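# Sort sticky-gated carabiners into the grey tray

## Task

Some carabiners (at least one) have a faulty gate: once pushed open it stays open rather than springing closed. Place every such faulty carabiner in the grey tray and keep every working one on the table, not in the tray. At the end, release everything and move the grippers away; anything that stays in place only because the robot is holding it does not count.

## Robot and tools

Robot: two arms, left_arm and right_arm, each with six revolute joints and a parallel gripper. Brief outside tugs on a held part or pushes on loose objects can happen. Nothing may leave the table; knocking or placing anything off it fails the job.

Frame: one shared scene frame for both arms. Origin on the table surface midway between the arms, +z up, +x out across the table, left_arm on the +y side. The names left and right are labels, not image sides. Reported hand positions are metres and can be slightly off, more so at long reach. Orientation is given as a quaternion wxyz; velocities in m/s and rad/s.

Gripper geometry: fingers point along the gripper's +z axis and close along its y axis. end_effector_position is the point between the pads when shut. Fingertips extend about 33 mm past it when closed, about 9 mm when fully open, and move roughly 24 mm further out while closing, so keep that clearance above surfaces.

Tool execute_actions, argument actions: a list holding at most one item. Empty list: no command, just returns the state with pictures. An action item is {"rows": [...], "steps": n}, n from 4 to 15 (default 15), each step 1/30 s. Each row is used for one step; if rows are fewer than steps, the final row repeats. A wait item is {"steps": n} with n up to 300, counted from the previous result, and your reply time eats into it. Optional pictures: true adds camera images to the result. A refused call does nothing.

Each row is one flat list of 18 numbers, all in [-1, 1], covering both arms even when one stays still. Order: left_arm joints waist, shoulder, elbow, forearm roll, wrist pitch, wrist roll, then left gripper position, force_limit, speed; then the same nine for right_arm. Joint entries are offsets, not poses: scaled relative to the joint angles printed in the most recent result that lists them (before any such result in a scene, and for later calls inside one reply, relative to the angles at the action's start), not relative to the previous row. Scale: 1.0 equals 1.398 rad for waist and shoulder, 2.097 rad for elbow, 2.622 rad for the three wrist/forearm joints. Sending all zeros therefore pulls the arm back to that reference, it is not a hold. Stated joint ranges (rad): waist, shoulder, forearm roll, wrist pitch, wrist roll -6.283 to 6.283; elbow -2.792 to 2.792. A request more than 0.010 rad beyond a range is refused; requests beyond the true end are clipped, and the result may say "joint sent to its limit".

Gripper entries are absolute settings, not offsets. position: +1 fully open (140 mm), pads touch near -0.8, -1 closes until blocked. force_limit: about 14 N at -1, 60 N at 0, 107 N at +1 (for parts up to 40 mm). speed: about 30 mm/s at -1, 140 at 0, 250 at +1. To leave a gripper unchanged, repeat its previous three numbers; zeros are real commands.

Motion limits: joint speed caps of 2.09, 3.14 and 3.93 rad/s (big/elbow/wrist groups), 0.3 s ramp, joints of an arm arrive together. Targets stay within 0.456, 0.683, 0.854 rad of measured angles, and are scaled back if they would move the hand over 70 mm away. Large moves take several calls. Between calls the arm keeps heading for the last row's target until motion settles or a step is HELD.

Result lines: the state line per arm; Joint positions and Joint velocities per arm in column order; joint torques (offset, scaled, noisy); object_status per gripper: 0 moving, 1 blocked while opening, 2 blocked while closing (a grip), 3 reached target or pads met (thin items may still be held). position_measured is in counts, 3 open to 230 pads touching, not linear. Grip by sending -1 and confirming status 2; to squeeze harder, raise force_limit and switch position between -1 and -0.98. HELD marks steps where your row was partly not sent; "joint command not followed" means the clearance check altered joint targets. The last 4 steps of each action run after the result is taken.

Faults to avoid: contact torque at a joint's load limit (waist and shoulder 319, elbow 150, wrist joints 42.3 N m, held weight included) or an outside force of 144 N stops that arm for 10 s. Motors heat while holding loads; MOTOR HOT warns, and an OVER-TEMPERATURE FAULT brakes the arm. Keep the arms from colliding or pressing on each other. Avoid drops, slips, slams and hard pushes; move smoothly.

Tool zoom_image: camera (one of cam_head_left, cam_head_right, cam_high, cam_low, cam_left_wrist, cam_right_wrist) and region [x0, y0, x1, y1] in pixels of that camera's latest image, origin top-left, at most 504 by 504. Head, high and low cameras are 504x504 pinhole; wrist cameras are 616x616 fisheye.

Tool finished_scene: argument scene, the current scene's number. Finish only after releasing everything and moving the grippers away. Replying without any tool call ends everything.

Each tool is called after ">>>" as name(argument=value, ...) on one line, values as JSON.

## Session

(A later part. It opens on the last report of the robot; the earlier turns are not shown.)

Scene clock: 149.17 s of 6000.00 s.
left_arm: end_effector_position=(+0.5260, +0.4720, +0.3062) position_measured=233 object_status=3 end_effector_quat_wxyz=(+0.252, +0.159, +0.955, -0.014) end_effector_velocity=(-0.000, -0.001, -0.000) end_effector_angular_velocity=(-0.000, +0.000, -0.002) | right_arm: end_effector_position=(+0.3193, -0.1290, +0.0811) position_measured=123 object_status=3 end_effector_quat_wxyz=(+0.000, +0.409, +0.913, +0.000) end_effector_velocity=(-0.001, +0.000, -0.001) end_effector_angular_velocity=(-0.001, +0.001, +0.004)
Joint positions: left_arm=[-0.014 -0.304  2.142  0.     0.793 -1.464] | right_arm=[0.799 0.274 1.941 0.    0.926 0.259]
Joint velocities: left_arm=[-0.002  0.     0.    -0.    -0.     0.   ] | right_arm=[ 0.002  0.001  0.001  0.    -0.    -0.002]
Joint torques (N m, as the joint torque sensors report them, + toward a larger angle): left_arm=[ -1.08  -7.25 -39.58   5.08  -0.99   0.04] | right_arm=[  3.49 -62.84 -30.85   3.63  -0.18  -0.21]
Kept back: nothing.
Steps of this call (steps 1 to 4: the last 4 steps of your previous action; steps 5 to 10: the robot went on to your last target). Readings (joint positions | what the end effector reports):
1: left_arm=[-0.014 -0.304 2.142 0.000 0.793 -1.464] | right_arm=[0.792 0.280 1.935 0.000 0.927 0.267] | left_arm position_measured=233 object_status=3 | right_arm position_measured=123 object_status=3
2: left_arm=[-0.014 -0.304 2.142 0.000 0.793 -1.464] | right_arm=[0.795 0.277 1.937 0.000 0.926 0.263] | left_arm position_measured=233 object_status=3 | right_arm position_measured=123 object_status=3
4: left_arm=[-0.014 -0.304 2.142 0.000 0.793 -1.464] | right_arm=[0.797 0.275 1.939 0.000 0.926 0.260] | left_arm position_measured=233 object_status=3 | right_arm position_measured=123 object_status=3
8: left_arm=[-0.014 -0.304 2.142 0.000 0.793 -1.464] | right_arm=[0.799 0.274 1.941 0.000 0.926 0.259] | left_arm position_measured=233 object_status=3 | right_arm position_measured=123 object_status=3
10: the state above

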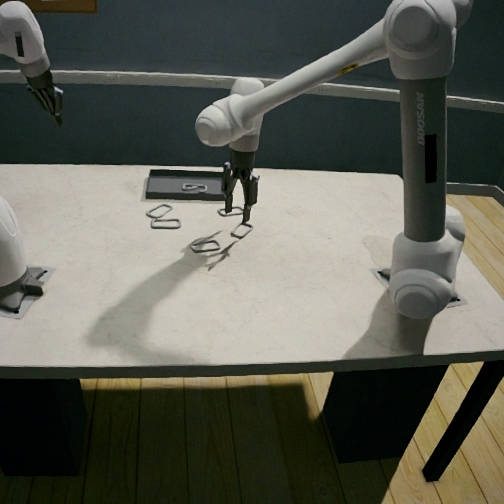

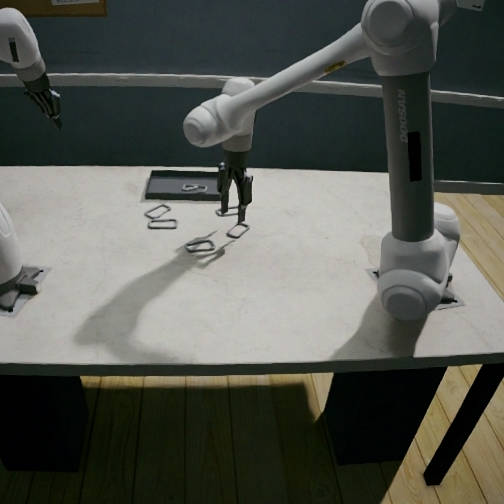

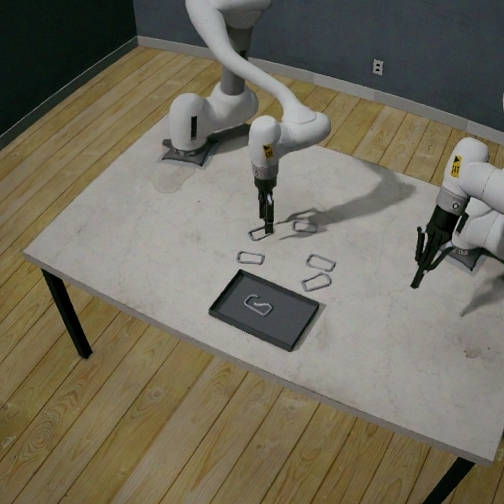

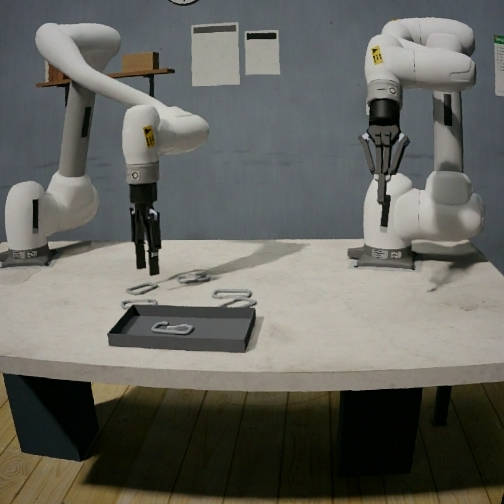

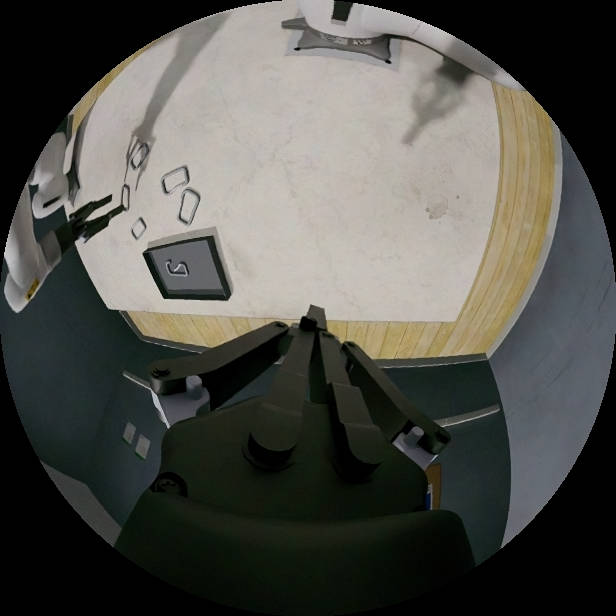

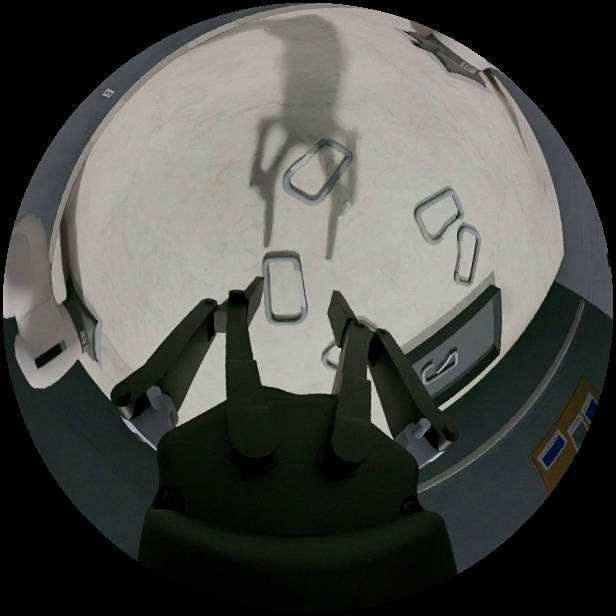

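>>> execute_actions(actions=[{"rows":[[0,0,0,0,0,0,-0.9,0,1,-0.0043,0.0044,0.024,0,-0.0213,-0.0263,0.05,-0.9,0]],"steps":15}], pictures=false)

>>> execute_actions(actions=[{"steps":8}], pictures=true)

>>> zoom_image(camera="cam_right_wrist", region=[200,200,400,400])

Scene clock: 149.80 s of 6000.00 s.
left_arm: end_effector_position=(+0.5260, +0.4720, +0.3062) position_measured=233 object_status=3 end_effector_quat_wxyz=(+0.252, +0.159, +0.955, -0.014) end_effector_velocity=(+0.000, -0.000, -0.001) end_effector_angular_velocity=(+0.000, +0.002, +0.000) | right_arm: end_effector_position=(+0.3135, -0.1441, +0.0557) position_measured=123 object_status=3 end_effector_quat_wxyz=(-0.000, +0.380, +0.925, +0.000) end_effector_velocity=(-0.000, -0.003, -0.004) end_effector_angular_velocity=(-0.001, -0.000, +0.009)
Joint positions: left_arm=[-0.014 -0.304  2.142  0.     0.793 -1.464] | right_arm=[0.793 0.28  1.99  0.    0.871 0.191]
Joint velocities: left_arm=[-0.     0.002  0.     0.     0.    -0.001] | right_arm=[-0.002  0.001  0.007 -0.001 -0.009 -0.011]
Joint torques (N m, as the joint torque sensors report them, + toward a larger angle): left_arm=[ -0.39  -7.59 -39.74   5.08  -1.09   0.01] | right_arm=[  2.87 -62.31 -31.43   3.76  -0.49  -0.26]
Steps of this call (steps 1 to 8: the robot went on to your last target; steps 9 to 19: the first 11 steps of this action). Readings (joint positions | what the end effector reports):
9: left_arm=[-0.014 -0.304 2.142 0.000 0.793 -1.464] | right_arm=[0.799 0.274 1.941 0.000 0.926 0.258] | left_arm position_measured=233 object_status=3 | right_arm position_measured=123 object_status=3
10: left_arm=[-0.014 -0.304 2.142 0.000 0.793 -1.464] | right_arm=[0.799 0.274 1.946 0.000 0.920 0.251] | left_arm position_measured=233 object_status=3 | right_arm position_measured=123 object_status=3
12: left_arm=[-0.014 -0.304 2.142 0.000 0.793 -1.464] | right_arm=[0.796 0.278 1.971 0.000 0.893 0.217] | left_arm position_measured=233 object_status=3 | right_arm position_measured=123 object_status=3
16: left_arm=[-0.014 -0.304 2.142 0.000 0.793 -1.464] | right_arm=[0.793 0.280 1.989 0.000 0.873 0.193] | left_arm position_measured=233 object_status=3 | right_arm position_measured=123 object_status=3
19: the state above

Scene clock: 150.07 s of 6000.00 s.
left_arm: end_effector_position=(+0.5260, +0.4720, +0.3062) position_measured=233 object_status=3 end_effector_quat_wxyz=(+0.252, +0.159, +0.955, -0.014) end_effector_velocity=(+0.000, -0.000, -0.000) end_effector_angular_velocity=(+0.001, +0.000, -0.001) | right_arm: end_effector_position=(+0.3134, -0.1443, +0.0554) position_measured=123 object_status=3 end_effector_quat_wxyz=(-0.000, +0.380, +0.925, -0.000) end_effector_velocity=(+0.000, +0.000, +0.001) end_effector_angular_velocity=(+0.002, -0.001, +0.001)
Joint positions: left_arm=[-0.014 -0.304  2.142  0.     0.793 -1.464] | right_arm=[0.793 0.28  1.991 0.    0.87  0.19 ]
Joint velocities: left_arm=[-0.001  0.001 -0.     0.001 -0.    -0.001] | right_arm=[-0.    -0.003  0.    -0.    -0.    -0.001]
Joint torques (N m, as the joint torque sensors report them, + toward a larger angle): left_arm=[ -0.84  -7.43 -39.57   5.12  -1.14  -0.05] | right_arm=[  1.39 -62.45 -31.32   3.62  -0.27  -0.3 ]
Kept back: nothing.
Steps of this call (steps 1 to 4: the last 4 steps of your previous action; steps 5 to 8: the robot went on to your last target). Readings (joint positions | what the end effector reports):
1: left_arm=[-0.014 -0.304 2.142 0.000 0.793 -1.464] | right_arm=[0.793 0.280 1.991 0.000 0.871 0.190] | left_arm position_measured=233 object_status=3 | right_arm position_measured=123 object_status=3
2: left_arm=[-0.014 -0.304 2.142 0.000 0.793 -1.464] | right_arm=[0.793 0.280 1.991 0.000 0.870 0.190] | left_arm position_measured=233 object_status=3 | right_arm position_measured=123 object_status=3
4: left_arm=[-0.014 -0.304 2.142 0.000 0.793 -1.464] | right_arm=[0.793 0.280 1.991 0.000 0.870 0.190] | left_arm position_measured=233 object_status=3 | right_arm position_measured=123 object_status=3
8: the state above

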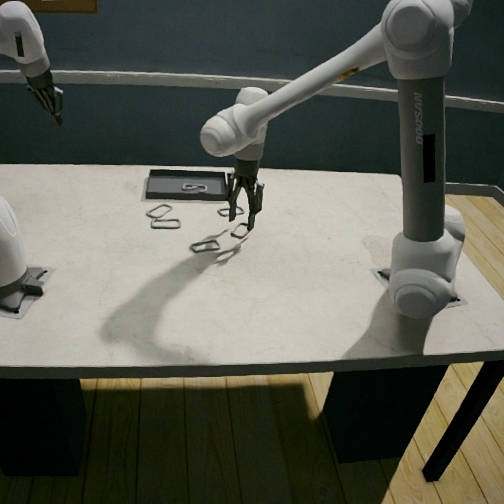

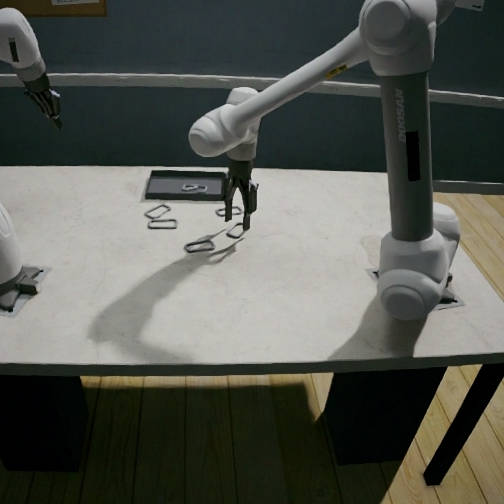

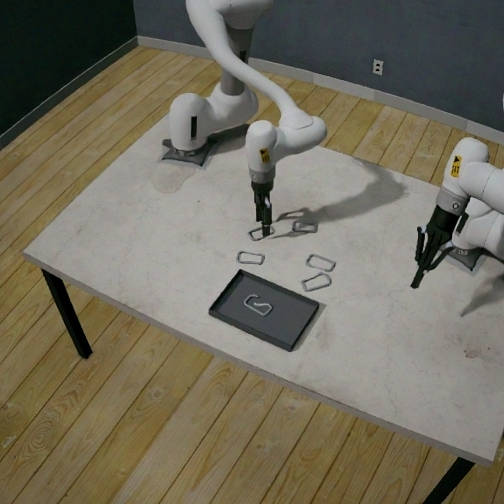

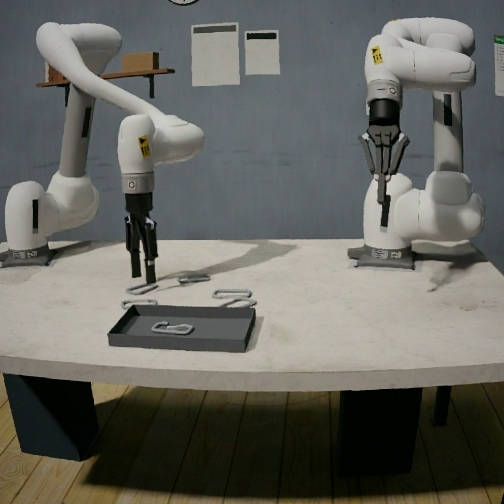

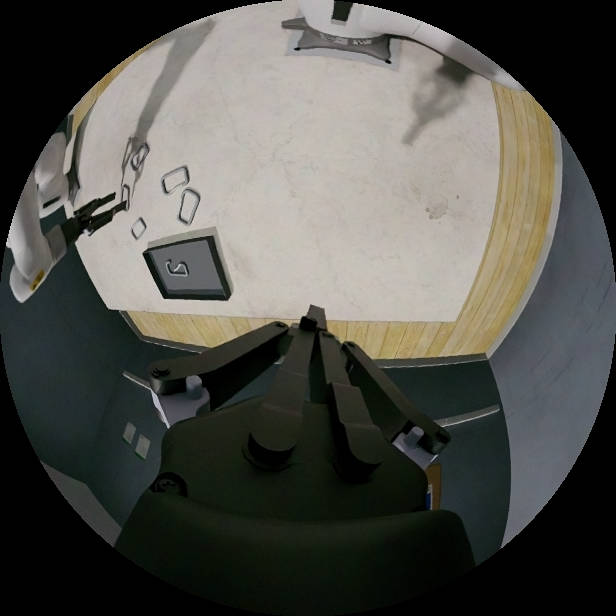

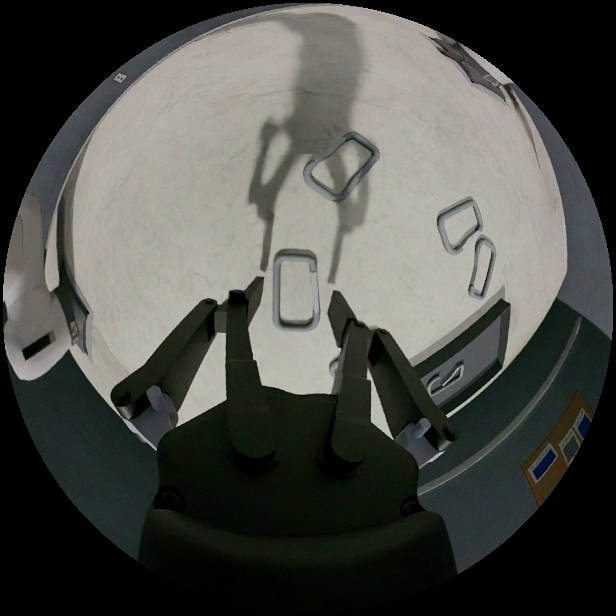

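Region (200, 200, 400, 400) of cam_right_wrist's 616x616 image, scaled by 2.520, with more detail than that image has.

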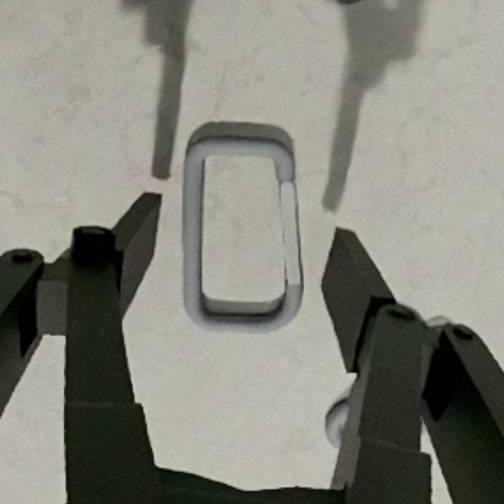

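>>> execute_actions(actions=[{"rows":[[0,0,0,0,0,0,-0.9,0,1,0,0.0154,0.0064,0,-0.0133,0,0.05,-0.9,0]],"steps":15}], pictures=false)

>>> execute_actions(actions=[{"steps":8}], pictures=true)

>>> zoom_image(camera="cam_right_wrist", region=[200,200,400,400])

Scene clock: 150.67 s of 6000.00 s.
left_arm: end_effector_position=(+0.5260, +0.4720, +0.3062) position_measured=233 object_status=3 end_effector_quat_wxyz=(+0.252, +0.159, +0.955, -0.014) end_effector_velocity=(-0.000, -0.000, +0.001) end_effector_angular_velocity=(-0.001, -0.001, +0.001) | right_arm: end_effector_position=(+0.3134, -0.1444, +0.0370) position_measured=123 object_status=3 end_effector_quat_wxyz=(-0.000, +0.380, +0.925, -0.000) end_effector_velocity=(-0.000, -0.000, -0.003) end_effector_angular_velocity=(+0.000, -0.000, +0.000)
Joint positions: left_arm=[-0.014 -0.304  2.142  0.     0.793 -1.464] | right_arm=[0.793 0.302 2.004 0.    0.836 0.19 ]
Joint velocities: left_arm=[-0.    -0.002  0.     0.     0.    -0.001] | right_arm=[ 0.     0.003  0.002 -0.    -0.006  0.001]
Joint torques (N m, as the joint torque sensors report them, + toward a larger angle): left_arm=[ -0.57  -6.85 -39.38   5.04  -1.09  -0.08] | right_arm=[  3.24 -61.75 -29.34   3.39   0.09  -0.24]
Steps of this call (steps 1 to 7: the robot went on to your last target; steps 8 to 18: the first 11 steps of this action). Readings (joint positions | what the end effector reports):
8: left_arm=[-0.014 -0.304 2.142 0.000 0.793 -1.464] | right_arm=[0.793 0.281 1.991 0.000 0.870 0.190] | left_arm position_measured=233 object_status=3 | right_arm position_measured=123 object_status=3
9: left_arm=[-0.014 -0.304 2.142 0.000 0.793 -1.464] | right_arm=[0.793 0.283 1.993 0.000 0.865 0.190] | left_arm position_measured=233 object_status=3 | right_arm position_measured=123 object_status=3
11: left_arm=[-0.014 -0.304 2.142 0.000 0.793 -1.464] | right_arm=[0.793 0.295 2.000 0.000 0.847 0.190] | left_arm position_measured=233 object_status=3 | right_arm position_measured=123 object_status=3
15: left_arm=[-0.014 -0.304 2.142 0.000 0.793 -1.464] | right_arm=[0.793 0.301 2.004 0.000 0.837 0.190] | left_arm position_measured=233 object_status=3 | right_arm position_measured=123 object_status=3
18: the state above

Scene clock: 150.93 s of 6000.00 s.
left_arm: end_effector_position=(+0.5260, +0.4720, +0.3062) position_measured=233 object_status=3 end_effector_quat_wxyz=(+0.252, +0.159, +0.955, -0.014) end_effector_velocity=(+0.000, -0.000, -0.001) end_effector_angular_velocity=(+0.002, +0.001, -0.001) | right_arm: end_effector_position=(+0.3134, -0.1444, +0.0368) position_measured=123 object_status=3 end_effector_quat_wxyz=(-0.000, +0.380, +0.925, -0.000) end_effector_velocity=(-0.000, +0.000, +0.001) end_effector_angular_velocity=(+0.001, -0.000, +0.000)
Joint positions: left_arm=[-0.014 -0.304  2.142  0.     0.793 -1.464] | right_arm=[0.793 0.302 2.004 0.    0.835 0.19 ]
Joint velocities: left_arm=[-0.     0.002 -0.     0.001  0.     0.001] | right_arm=[ 0.    -0.001  0.     0.001  0.    -0.   ]
Joint torques (N m, as the joint torque sensors report them, + toward a larger angle): left_arm=[ -0.19  -7.69 -39.74   5.06  -1.03   0.06] | right_arm=[  2.86 -63.12 -29.52   3.11  -0.12  -0.49]
Kept back: nothing.
Steps of this call (steps 1 to 4: the last 4 steps of your previous action; steps 5 to 8: the robot went on to your last target). Readings (joint positions | what the end effector reports):
1: left_arm=[-0.014 -0.304 2.142 0.000 0.793 -1.464] | right_arm=[0.793 0.302 2.004 0.000 0.836 0.190] | left_arm position_measured=233 object_status=3 | right_arm position_measured=123 object_status=3
2: left_arm=[-0.014 -0.304 2.142 0.000 0.793 -1.464] | right_arm=[0.793 0.302 2.004 0.000 0.836 0.190] | left_arm position_measured=233 object_status=3 | right_arm position_measured=123 object_status=3
4: left_arm=[-0.014 -0.304 2.142 0.000 0.793 -1.464] | right_arm=[0.793 0.302 2.004 0.000 0.835 0.190] | left_arm position_measured=233 object_status=3 | right_arm position_measured=123 object_status=3
8: the state above

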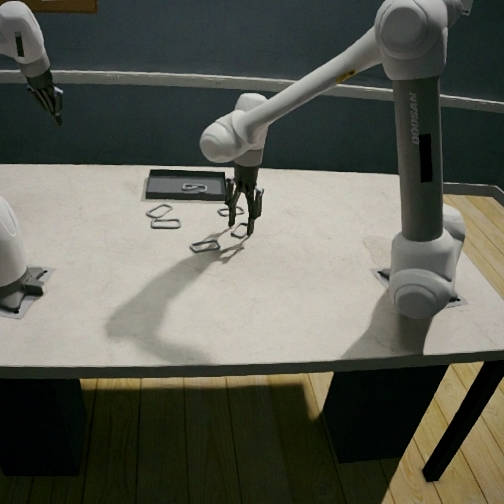

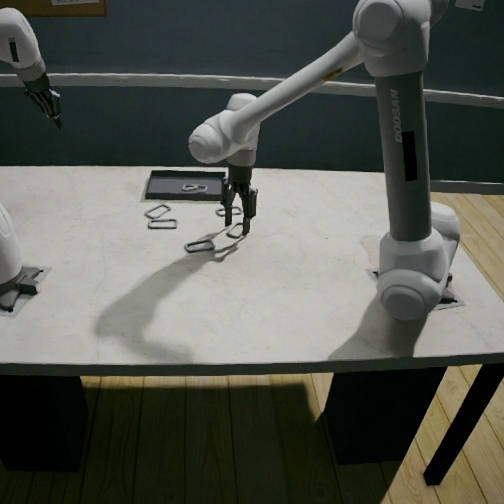

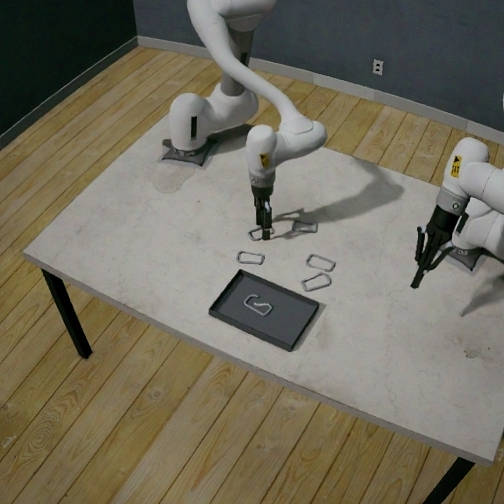

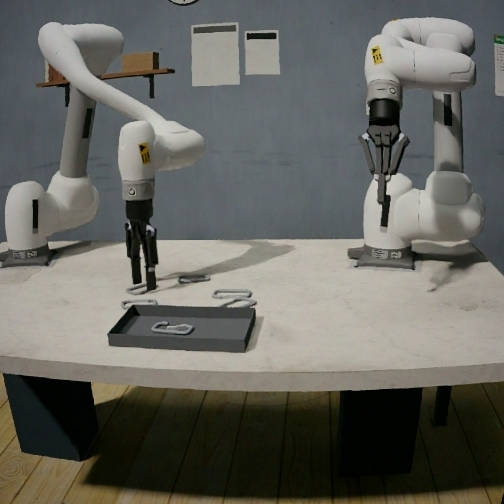

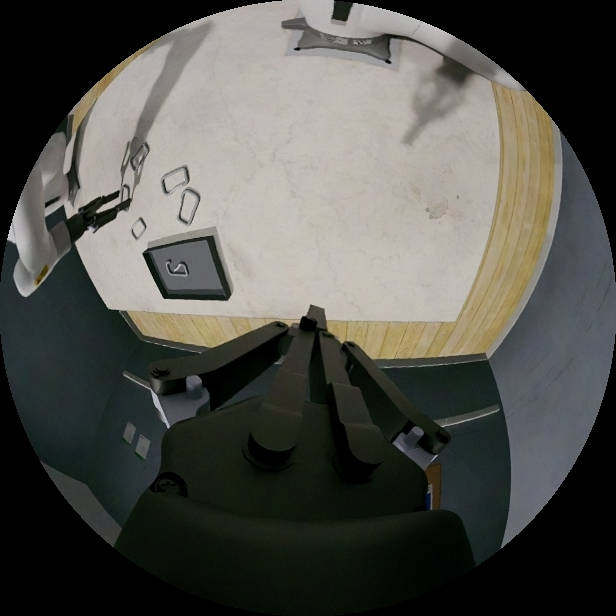

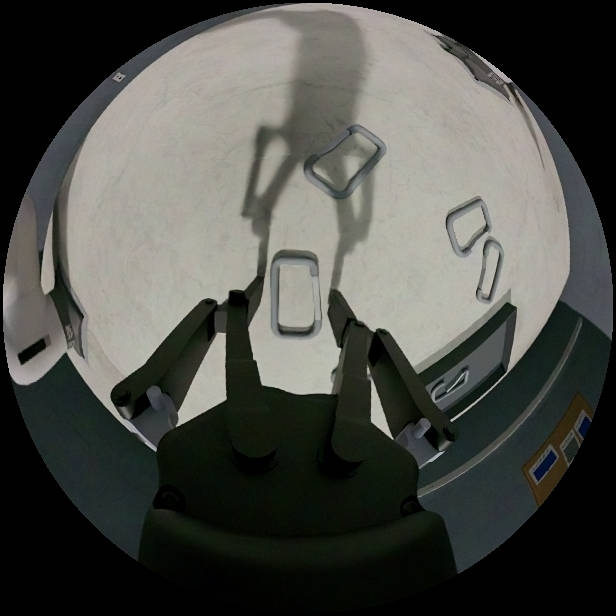

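Region (200, 200, 400, 400) of cam_right_wrist's 616x616 image, scaled by 2.520, with more detail than that image has.

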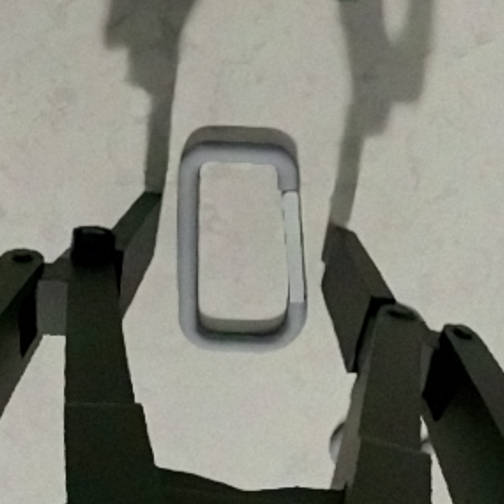

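>>> execute_actions(actions=[{"rows":[[0,0,0,0,0,0,-0.9,0,1,0,0.0009,0.0004,0,-0.0008,0,-0.46,-0.9,-0.7]],"steps":15}], pictures=false)

>>> execute_actions(actions=[{"steps":12}], pictures=false)

>>> execute_actions(actions=[{"rows":[[0,0,0,0,0,0,-0.9,0,1,0,-0.0012,-0.0005,0,0.001,0,-0.47,-0.9,-0.7]],"steps":12}], pictures=false)

>>> execute_actions(actions=[{"rows":[[0,0,0,0,0,0,-0.9,0,1,0,-0.0012,-0.0005,0,0.001,0,-0.46,-0.9,-0.7]],"steps":12}], pictures=false)

>>> execute_actions(actions=[{"rows":[[0,0,0,0,0,0,-0.9,0,1,0,0,0,0,0,0,-0.47,-0.4,-0.7]],"steps":15}], pictures=true)

>>> zoom_image(camera="cam_right_wrist", region=[200,200,400,400])

Scene clock: 151.53 s of 6000.00 s.
left_arm: end_effector_position=(+0.5260, +0.4720, +0.3062) position_measured=233 object_status=3 end_effector_quat_wxyz=(+0.252, +0.159, +0.955, -0.014) end_effector_velocity=(+0.000, -0.000, +0.000) end_effector_angular_velocity=(-0.000, -0.000, +0.001) | right_arm: end_effector_position=(+0.3134, -0.1445, +0.0358) position_measured=154 object_status=0 end_effector_quat_wxyz=(-0.000, +0.380, +0.925, -0.000) end_effector_velocity=(+0.000, +0.000, -0.000) end_effector_angular_velocity=(+0.001, -0.001, +0.001)
Joint positions: left_arm=[-0.014 -0.304  2.142  0.     0.793 -1.464] | right_arm=[0.793 0.303 2.005 0.    0.833 0.19 ]
Joint velocities: left_arm=[-0.    -0.    -0.     0.    -0.    -0.001] | right_arm=[-0.     0.     0.    -0.001 -0.002 -0.001]
Joint torques (N m, as the joint torque sensors report them, + toward a larger angle): left_arm=[ -0.44  -7.61 -39.4    5.13  -1.06   0.08] | right_arm=[  4.01 -52.01 -24.26   2.94  -2.05  -0.14]
Steps of this call (steps 1 to 7: the robot went on to your last target; steps 8 to 18: the first 11 steps of this action). Readings (joint positions | what the end effector reports):
8: left_arm=[-0.014 -0.304 2.142 0.000 0.793 -1.464] | right_arm=[0.793 0.302 2.004 0.000 0.835 0.190] | left_arm position_measured=233 object_status=3 | right_arm position_measured=123 object_status=0
9: left_arm=[-0.014 -0.304 2.142 0.000 0.793 -1.464] | right_arm=[0.793 0.302 2.005 0.000 0.835 0.190] | left_arm position_measured=233 object_status=3 | right_arm position_measured=124 object_status=0
11: left_arm=[-0.014 -0.304 2.142 0.000 0.793 -1.464] | right_arm=[0.793 0.303 2.005 0.000 0.834 0.190] | left_arm position_measured=233 object_status=3 | right_arm position_measured=131 object_status=0
15: left_arm=[-0.014 -0.304 2.142 0.000 0.793 -1.464] | right_arm=[0.793 0.303 2.005 0.000 0.833 0.190] | left_arm position_measured=233 object_status=3 | right_arm position_measured=144 object_status=0
18: the state above

Scene clock: 151.93 s of 6000.00 s.
left_arm: end_effector_position=(+0.5260, +0.4720, +0.3062) position_measured=233 object_status=3 end_effector_quat_wxyz=(+0.252, +0.159, +0.955, -0.014) end_effector_velocity=(-0.000, -0.001, +0.001) end_effector_angular_velocity=(+0.000, -0.002, -0.002) | right_arm: end_effector_position=(+0.3134, -0.1445, +0.0358) position_measured=161 object_status=2 end_effector_quat_wxyz=(-0.000, +0.380, +0.925, -0.000) end_effector_velocity=(-0.000, -0.000, -0.001) end_effector_angular_velocity=(-0.002, +0.001, +0.000)
Joint positions: left_arm=[-0.014 -0.304  2.142  0.     0.793 -1.464] | right_arm=[0.793 0.303 2.005 0.    0.833 0.19 ]
Joint velocities: left_arm=[-0.002 -0.001  0.     0.    -0.     0.001] | right_arm=[ 0.     0.001  0.    -0.     0.     0.   ]
Joint torques (N m, as the joint torque sensors report them, + toward a larger angle): left_arm=[ -0.68  -7.75 -39.98   5.05  -1.09   0.05] | right_arm=[  2.06 -48.18 -20.71   2.72  -1.35  -0.29]
Kept back: nothing.
Steps of this call (steps 1 to 4: the last 4 steps of your previous action; steps 5 to 12: the robot went on to your last target). Readings (joint positions | what the end effector reports):
1: left_arm=[-0.014 -0.304 2.142 0.000 0.793 -1.464] | right_arm=[0.793 0.303 2.005 0.000 0.833 0.190] | left_arm position_measured=233 object_status=3 | right_arm position_measured=158 object_status=0
2: left_arm=[-0.014 -0.304 2.142 0.000 0.793 -1.464] | right_arm=[0.793 0.303 2.005 0.000 0.833 0.190] | left_arm position_measured=233 object_status=3 | right_arm position_measured=161 object_status=0
4: left_arm=[-0.014 -0.304 2.142 0.000 0.793 -1.464] | right_arm=[0.793 0.303 2.005 0.000 0.833 0.190] | left_arm position_measured=233 object_status=3 | right_arm position_measured=161 object_status=0
8: left_arm=[-0.014 -0.304 2.142 0.000 0.793 -1.464] | right_arm=[0.793 0.303 2.005 0.000 0.833 0.190] | left_arm position_measured=233 object_status=3 | right_arm position_measured=161 object_status=2
12: the state above

Scene clock: 152.20 s of 6000.00 s.
left_arm: end_effector_position=(+0.5260, +0.4720, +0.3062) position_measured=233 object_status=3 end_effector_quat_wxyz=(+0.252, +0.159, +0.955, -0.014) end_effector_velocity=(-0.000, +0.000, +0.001) end_effector_angular_velocity=(+0.000, -0.002, -0.000) | right_arm: end_effector_position=(+0.3134, -0.1445, +0.0369) position_measured=162 object_status=0 end_effector_quat_wxyz=(-0.000, +0.380, +0.925, -0.000) end_effector_velocity=(+0.001, +0.001, +0.003) end_effector_angular_velocity=(+0.004, -0.002, -0.000)
Joint positions: left_arm=[-0.014 -0.304  2.142  0.     0.793 -1.464] | right_arm=[0.793 0.302 2.004 0.    0.836 0.19 ]
Joint velocities: left_arm=[ 0.    -0.002  0.     0.     0.     0.001] | right_arm=[-0.    -0.004 -0.002  0.     0.002  0.   ]
Joint torques (N m, as the joint torque sensors report them, + toward a larger angle): left_arm=[  0.16  -7.78 -39.6    5.14  -1.06   0.07] | right_arm=[  1.89 -65.07 -28.95   3.6   -0.28  -0.37]
Steps of this call (steps 1 to 8: the first 8 steps of this action). Readings (joint positions | what the end effector reports):
1: left_arm=[-0.014 -0.304 2.142 0.000 0.793 -1.464] | right_arm=[0.793 0.303 2.005 0.000 0.833 0.190] | left_arm position_measured=233 object_status=3 | right_arm position_measured=161 object_status=0
2: left_arm=[-0.014 -0.304 2.142 0.000 0.793 -1.464] | right_arm=[0.793 0.303 2.005 0.000 0.833 0.190] | left_arm position_measured=233 object_status=3 | right_arm position_measured=161 object_status=0
4: left_arm=[-0.014 -0.304 2.142 0.000 0.793 -1.464] | right_arm=[0.793 0.303 2.005 0.000 0.835 0.190] | left_arm position_measured=233 object_status=3 | right_arm position_measured=162 object_status=0
8: the state above

Scene clock: 152.60 s of 6000.00 s.
left_arm: end_effector_position=(+0.5260, +0.4720, +0.3062) position_measured=233 object_status=3 end_effector_quat_wxyz=(+0.252, +0.159, +0.955, -0.014) end_effector_velocity=(-0.000, +0.001, +0.000) end_effector_angular_velocity=(-0.000, -0.000, +0.002) | right_arm: end_effector_position=(+0.3135, -0.1444, +0.0385) position_measured=162 object_status=2 end_effector_quat_wxyz=(-0.000, +0.380, +0.925, -0.000) end_effector_velocity=(+0.000, +0.001, +0.001) end_effector_angular_velocity=(+0.001, -0.001, +0.001)
Joint positions: left_arm=[-0.014 -0.304  2.142  0.     0.793 -1.464] | right_arm=[0.793 0.3   2.003 0.    0.838 0.19 ]
Joint velocities: left_arm=[ 0.002 -0.001  0.     0.     0.    -0.   ] | right_arm=[ 0.    -0.001 -0.001 -0.     0.001  0.   ]
Joint torques (N m, as the joint torque sensors report them, + toward a larger angle): left_arm=[  0.06  -7.54 -39.66   5.12  -1.08   0.07] | right_arm=[  3.13 -63.78 -30.02   3.34  -0.15  -0.11]
Steps of this call (steps 1 to 4: the last 4 steps of your previous action; steps 5 to 12: the first 8 steps of this action, its rows measured from where the robot was after step 4). Readings (joint positions | what the end effector reports):
4: left_arm=[-0.014 -0.304 2.142 0.000 0.793 -1.464] | right_arm=[0.793 0.302 2.004 0.000 0.836 0.190] | left_arm position_measured=233 object_status=3 | right_arm position_measured=162 object_status=2
5: left_arm=[-0.014 -0.304 2.142 0.000 0.793 -1.464] | right_arm=[0.793 0.302 2.004 0.000 0.836 0.190] | left_arm position_measured=233 object_status=3 | right_arm position_measured=162 object_status=0
6: left_arm=[-0.014 -0.304 2.142 0.000 0.793 -1.464] | right_arm=[0.793 0.301 2.004 0.000 0.837 0.190] | left_arm position_measured=233 object_status=3 | right_arm position_measured=162 object_status=0
8: left_arm=[-0.014 -0.304 2.142 0.000 0.793 -1.464] | right_arm=[0.793 0.300 2.003 0.000 0.838 0.190] | left_arm position_measured=233 object_status=3 | right_arm position_measured=162 object_status=0
12: the state above

Scene clock: 153.10 s of 6000.00 s.
left_arm: end_effector_position=(+0.5260, +0.4720, +0.3062) position_measured=233 object_status=3 end_effector_quat_wxyz=(+0.252, +0.159, +0.955, -0.014) end_effector_velocity=(+0.000, +0.000, -0.000) end_effector_angular_velocity=(+0.001, +0.000, +0.001) | right_arm: end_effector_position=(+0.3135, -0.1444, +0.0385) position_measured=172 object_status=2 end_effector_quat_wxyz=(-0.000, +0.380, +0.925, -0.000) end_effector_velocity=(-0.000, -0.000, -0.000) end_effector_angular_velocity=(-0.001, +0.001, -0.001)
Joint positions: left_arm=[-0.014 -0.304  2.142  0.     0.793 -1.464] | right_arm=[0.793 0.3   2.003 0.    0.838 0.19 ]
Joint velocities: left_arm=[ 0.001  0.001 -0.     0.001 -0.    -0.001] | right_arm=[-0.     0.     0.001  0.    -0.     0.001]
Joint torques (N m, as the joint torque sensors report them, + toward a larger angle): left_arm=[ -0.3   -7.52 -40.06   5.05  -1.    -0.02] | right_arm=[  3.6  -62.35 -29.36   3.2    0.07  -0.48]
Steps of this call (steps 1 to 4: the last 4 steps of your previous action; steps 5 to 15: the first 11 steps of this action, its rows measured from where the robot was after step 4). Readings (joint positions | what the end effector reports):
4: left_arm=[-0.014 -0.304 2.142 0.000 0.793 -1.464] | right_arm=[0.793 0.300 2.003 0.000 0.838 0.190] | left_arm position_measured=233 object_status=3 | right_arm position_measured=162 object_status=2
5: left_arm=[-0.014 -0.304 2.142 0.000 0.793 -1.464] | right_arm=[0.793 0.300 2.003 0.000 0.838 0.190] | left_arm position_measured=233 object_status=3 | right_arm position_measured=162 object_status=0
6: left_arm=[-0.014 -0.304 2.142 0.000 0.793 -1.464] | right_arm=[0.793 0.300 2.003 0.000 0.838 0.190] | left_arm position_measured=233 object_status=3 | right_arm position_measured=172 object_status=0
8: left_arm=[-0.014 -0.304 2.142 0.000 0.793 -1.464] | right_arm=[0.793 0.300 2.003 0.000 0.838 0.190] | left_arm position_measured=233 object_status=3 | right_arm position_measured=172 object_status=0
12: left_arm=[-0.014 -0.304 2.142 0.000 0.793 -1.464] | right_arm=[0.793 0.300 2.003 0.000 0.838 0.190] | left_arm position_measured=233 object_status=3 | right_arm position_measured=172 object_status=2
15: the state above

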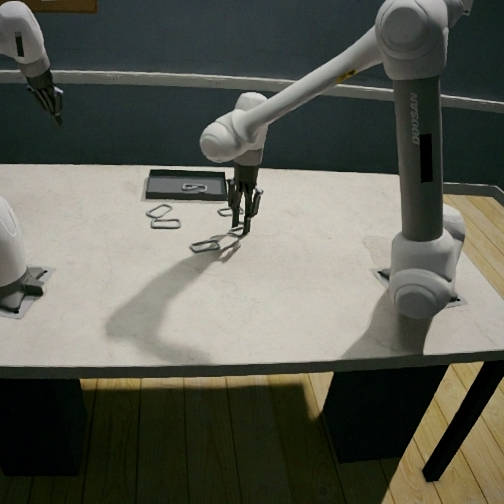

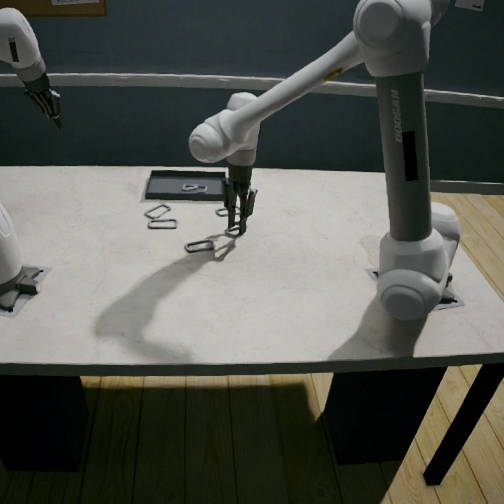

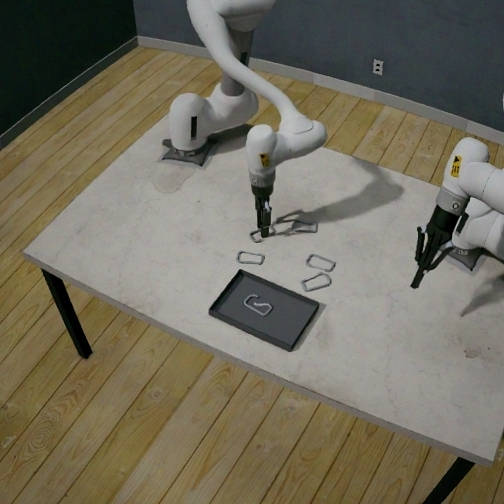

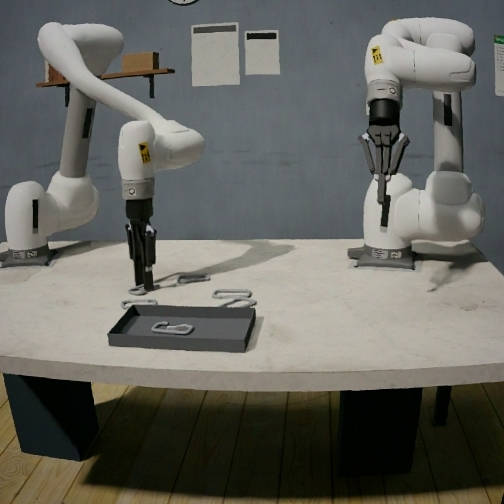

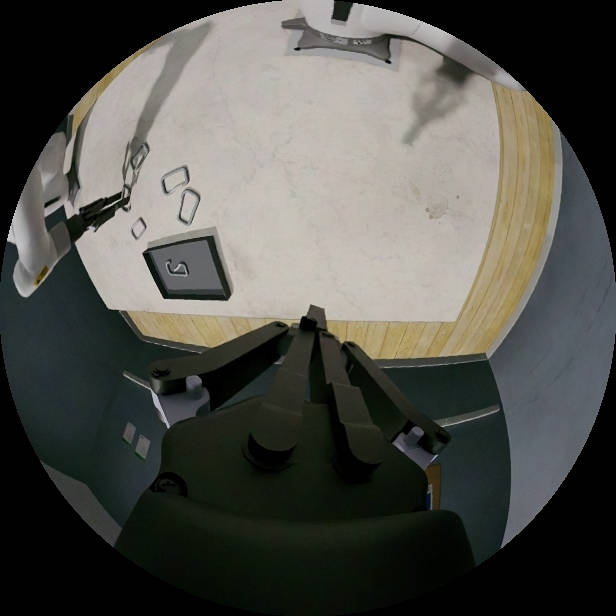

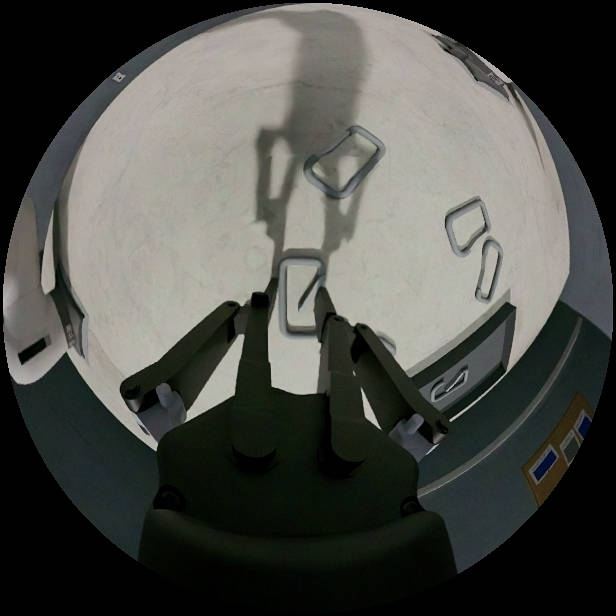

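Region (200, 200, 400, 400) of cam_right_wrist's 616x616 image, scaled by 2.520, with more detail than that image has.

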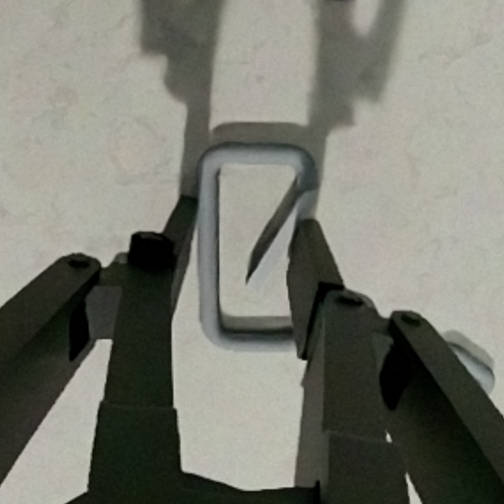

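>>> execute_actions(actions=[{"rows":[[0,0,0,0,0,0,-0.9,0,1,0,0,0,0,0,0,0.05,-0.4,-0.2]],"steps":15}], pictures=false)

>>> execute_actions(actions=[{"steps":12}], pictures=true)

>>> zoom_image(camera="cam_right_wrist", region=[200,200,400,400])

Scene clock: 153.63 s of 6000.00 s.
left_arm: end_effector_position=(+0.5260, +0.4720, +0.3062) position_measured=233 object_status=3 end_effector_quat_wxyz=(+0.252, +0.159, +0.955, -0.014) end_effector_velocity=(-0.000, -0.001, +0.000) end_effector_angular_velocity=(-0.000, -0.000, -0.002) | right_arm: end_effector_position=(+0.3135, -0.1444, +0.0385) position_measured=123 object_status=0 end_effector_quat_wxyz=(-0.000, +0.380, +0.925, -0.000) end_effector_velocity=(-0.000, -0.000, +0.000) end_effector_angular_velocity=(+0.000, -0.000, -0.000)
Joint positions: left_arm=[-0.014 -0.304  2.142  0.     0.793 -1.464] | right_arm=[0.793 0.3   2.003 0.    0.838 0.19 ]
Joint velocities: left_arm=[-0.002 -0.     0.    -0.    -0.     0.   ] | right_arm=[ 0.    -0.001  0.001 -0.     0.     0.001]
Joint torques (N m, as the joint torque sensors report them, + toward a larger angle): left_arm=[ -0.54  -7.56 -39.91   5.04  -1.04   0.05] | right_arm=[  4.05 -63.59 -30.14   3.26  -0.19  -0.08]
Steps of this call (steps 1 to 4: the last 4 steps of your previous action; step 5: the robot went on to your last target; steps 6 to 16: the first 11 steps of this action). Readings (joint positions | what the end effector reports):
6: left_arm=[-0.014 -0.304 2.142 0.000 0.793 -1.464] | right_arm=[0.793 0.300 2.003 0.000 0.838 0.190] | left_arm position_measured=233 object_status=3 | right_arm position_measured=172 object_status=0
7: left_arm=[-0.014 -0.304 2.142 0.000 0.793 -1.464] | right_arm=[0.793 0.300 2.003 0.000 0.838 0.190] | left_arm position_measured=233 object_status=3 | right_arm position_measured=172 object_status=0
9: left_arm=[-0.014 -0.304 2.142 0.000 0.793 -1.464] | right_arm=[0.793 0.300 2.003 0.000 0.838 0.190] | left_arm position_measured=233 object_status=3 | right_arm position_measured=157 object_status=0
13: left_arm=[-0.014 -0.304 2.142 0.000 0.793 -1.464] | right_arm=[0.793 0.300 2.003 0.000 0.838 0.190] | left_arm position_measured=233 object_status=3 | right_arm position_measured=131 object_status=0
16: the state above

Scene clock: 154.03 s of 6000.00 s.
left_arm: end_effector_position=(+0.5260, +0.4720, +0.3062) position_measured=233 object_status=3 end_effector_quat_wxyz=(+0.252, +0.159, +0.955, -0.014) end_effector_velocity=(-0.000, +0.001, +0.001) end_effector_angular_velocity=(+0.001, -0.002, -0.001) | right_arm: end_effector_position=(+0.3135, -0.1444, +0.0385) position_measured=123 object_status=3 end_effector_quat_wxyz=(-0.000, +0.380, +0.925, -0.000) end_effector_velocity=(-0.000, +0.000, +0.001) end_effector_angular_velocity=(+0.002, -0.000, -0.000)
Joint positions: left_arm=[-0.014 -0.304  2.142  0.     0.793 -1.464] | right_arm=[0.793 0.3   2.003 0.    0.838 0.19 ]
Joint velocities: left_arm=[ 0.001 -0.002  0.     0.001  0.     0.001] | right_arm=[ 0.    -0.002  0.     0.001 -0.    -0.   ]
Joint torques (N m, as the joint torque sensors report them, + toward a larger angle): left_arm=[ -0.05  -7.27 -39.66   5.08  -1.04   0.06] | right_arm=[  2.18 -62.1  -29.27   3.1   -0.16  -0.31]
Kept back: nothing.
Steps of this call (steps 1 to 4: the last 4 steps of your previous action; steps 5 to 12: the robot went on to your last target). Readings (joint positions | what the end effector reports):
1: left_arm=[-0.014 -0.304 2.142 0.000 0.793 -1.464] | right_arm=[0.793 0.300 2.003 0.000 0.838 0.190] | left_arm position_measured=233 object_status=3 | right_arm position_measured=123 object_status=0
2: left_arm=[-0.014 -0.304 2.142 0.000 0.793 -1.464] | right_arm=[0.793 0.300 2.003 0.000 0.838 0.190] | left_arm position_measured=233 object_status=3 | right_arm position_measured=123 object_status=0
4: left_arm=[-0.014 -0.304 2.142 0.000 0.793 -1.464] | right_arm=[0.793 0.300 2.003 0.000 0.838 0.190] | left_arm position_measured=233 object_status=3 | right_arm position_measured=123 object_status=3
8: left_arm=[-0.014 -0.304 2.142 0.000 0.793 -1.464] | right_arm=[0.793 0.300 2.003 0.000 0.838 0.190] | left_arm position_measured=233 object_status=3 | right_arm position_measured=123 object_status=3
12: the state above

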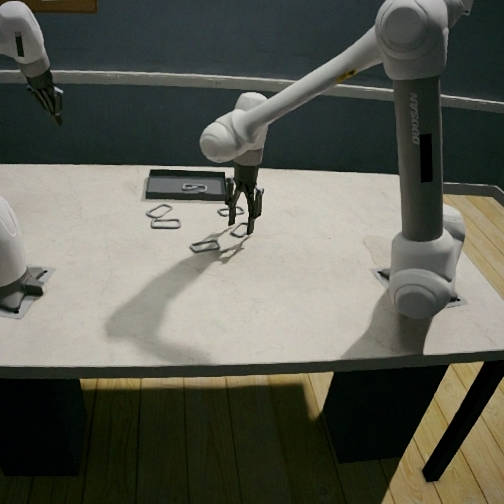

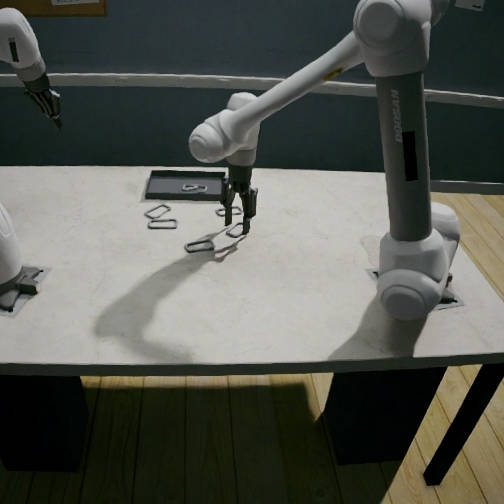

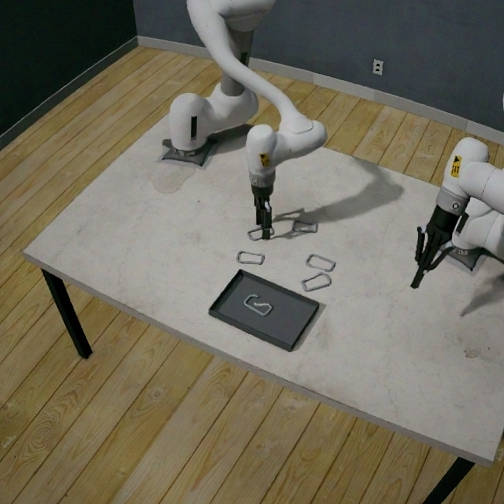

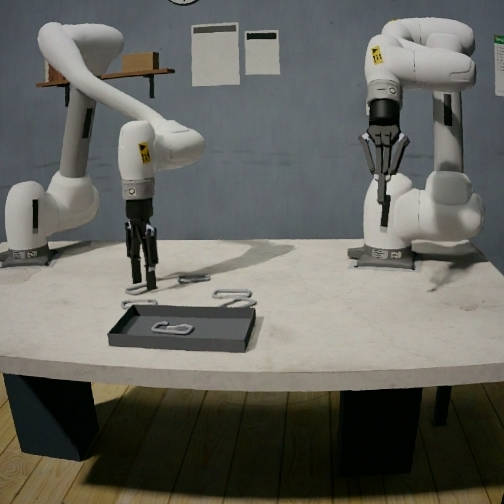

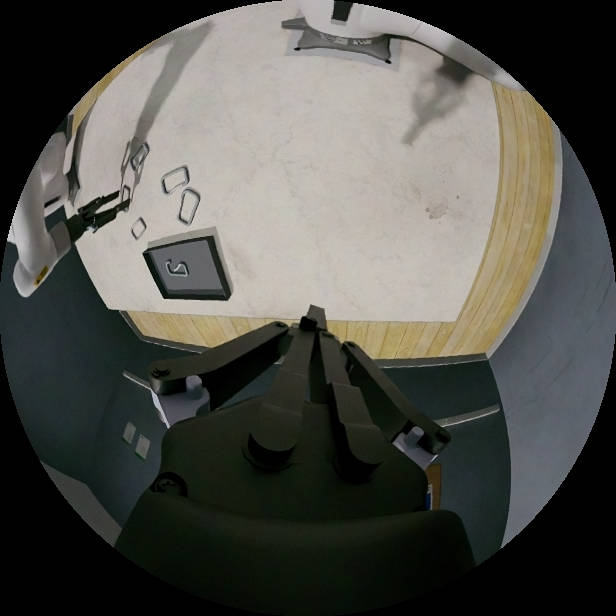

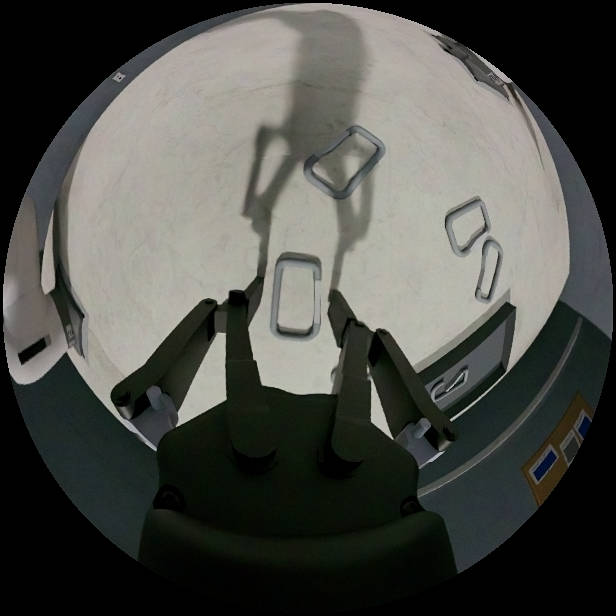

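Region (200, 200, 400, 400) of cam_right_wrist's 616x616 image, scaled by 2.520, with more detail than that image has.

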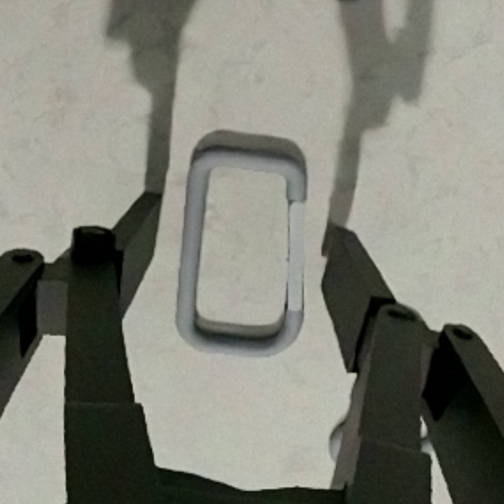

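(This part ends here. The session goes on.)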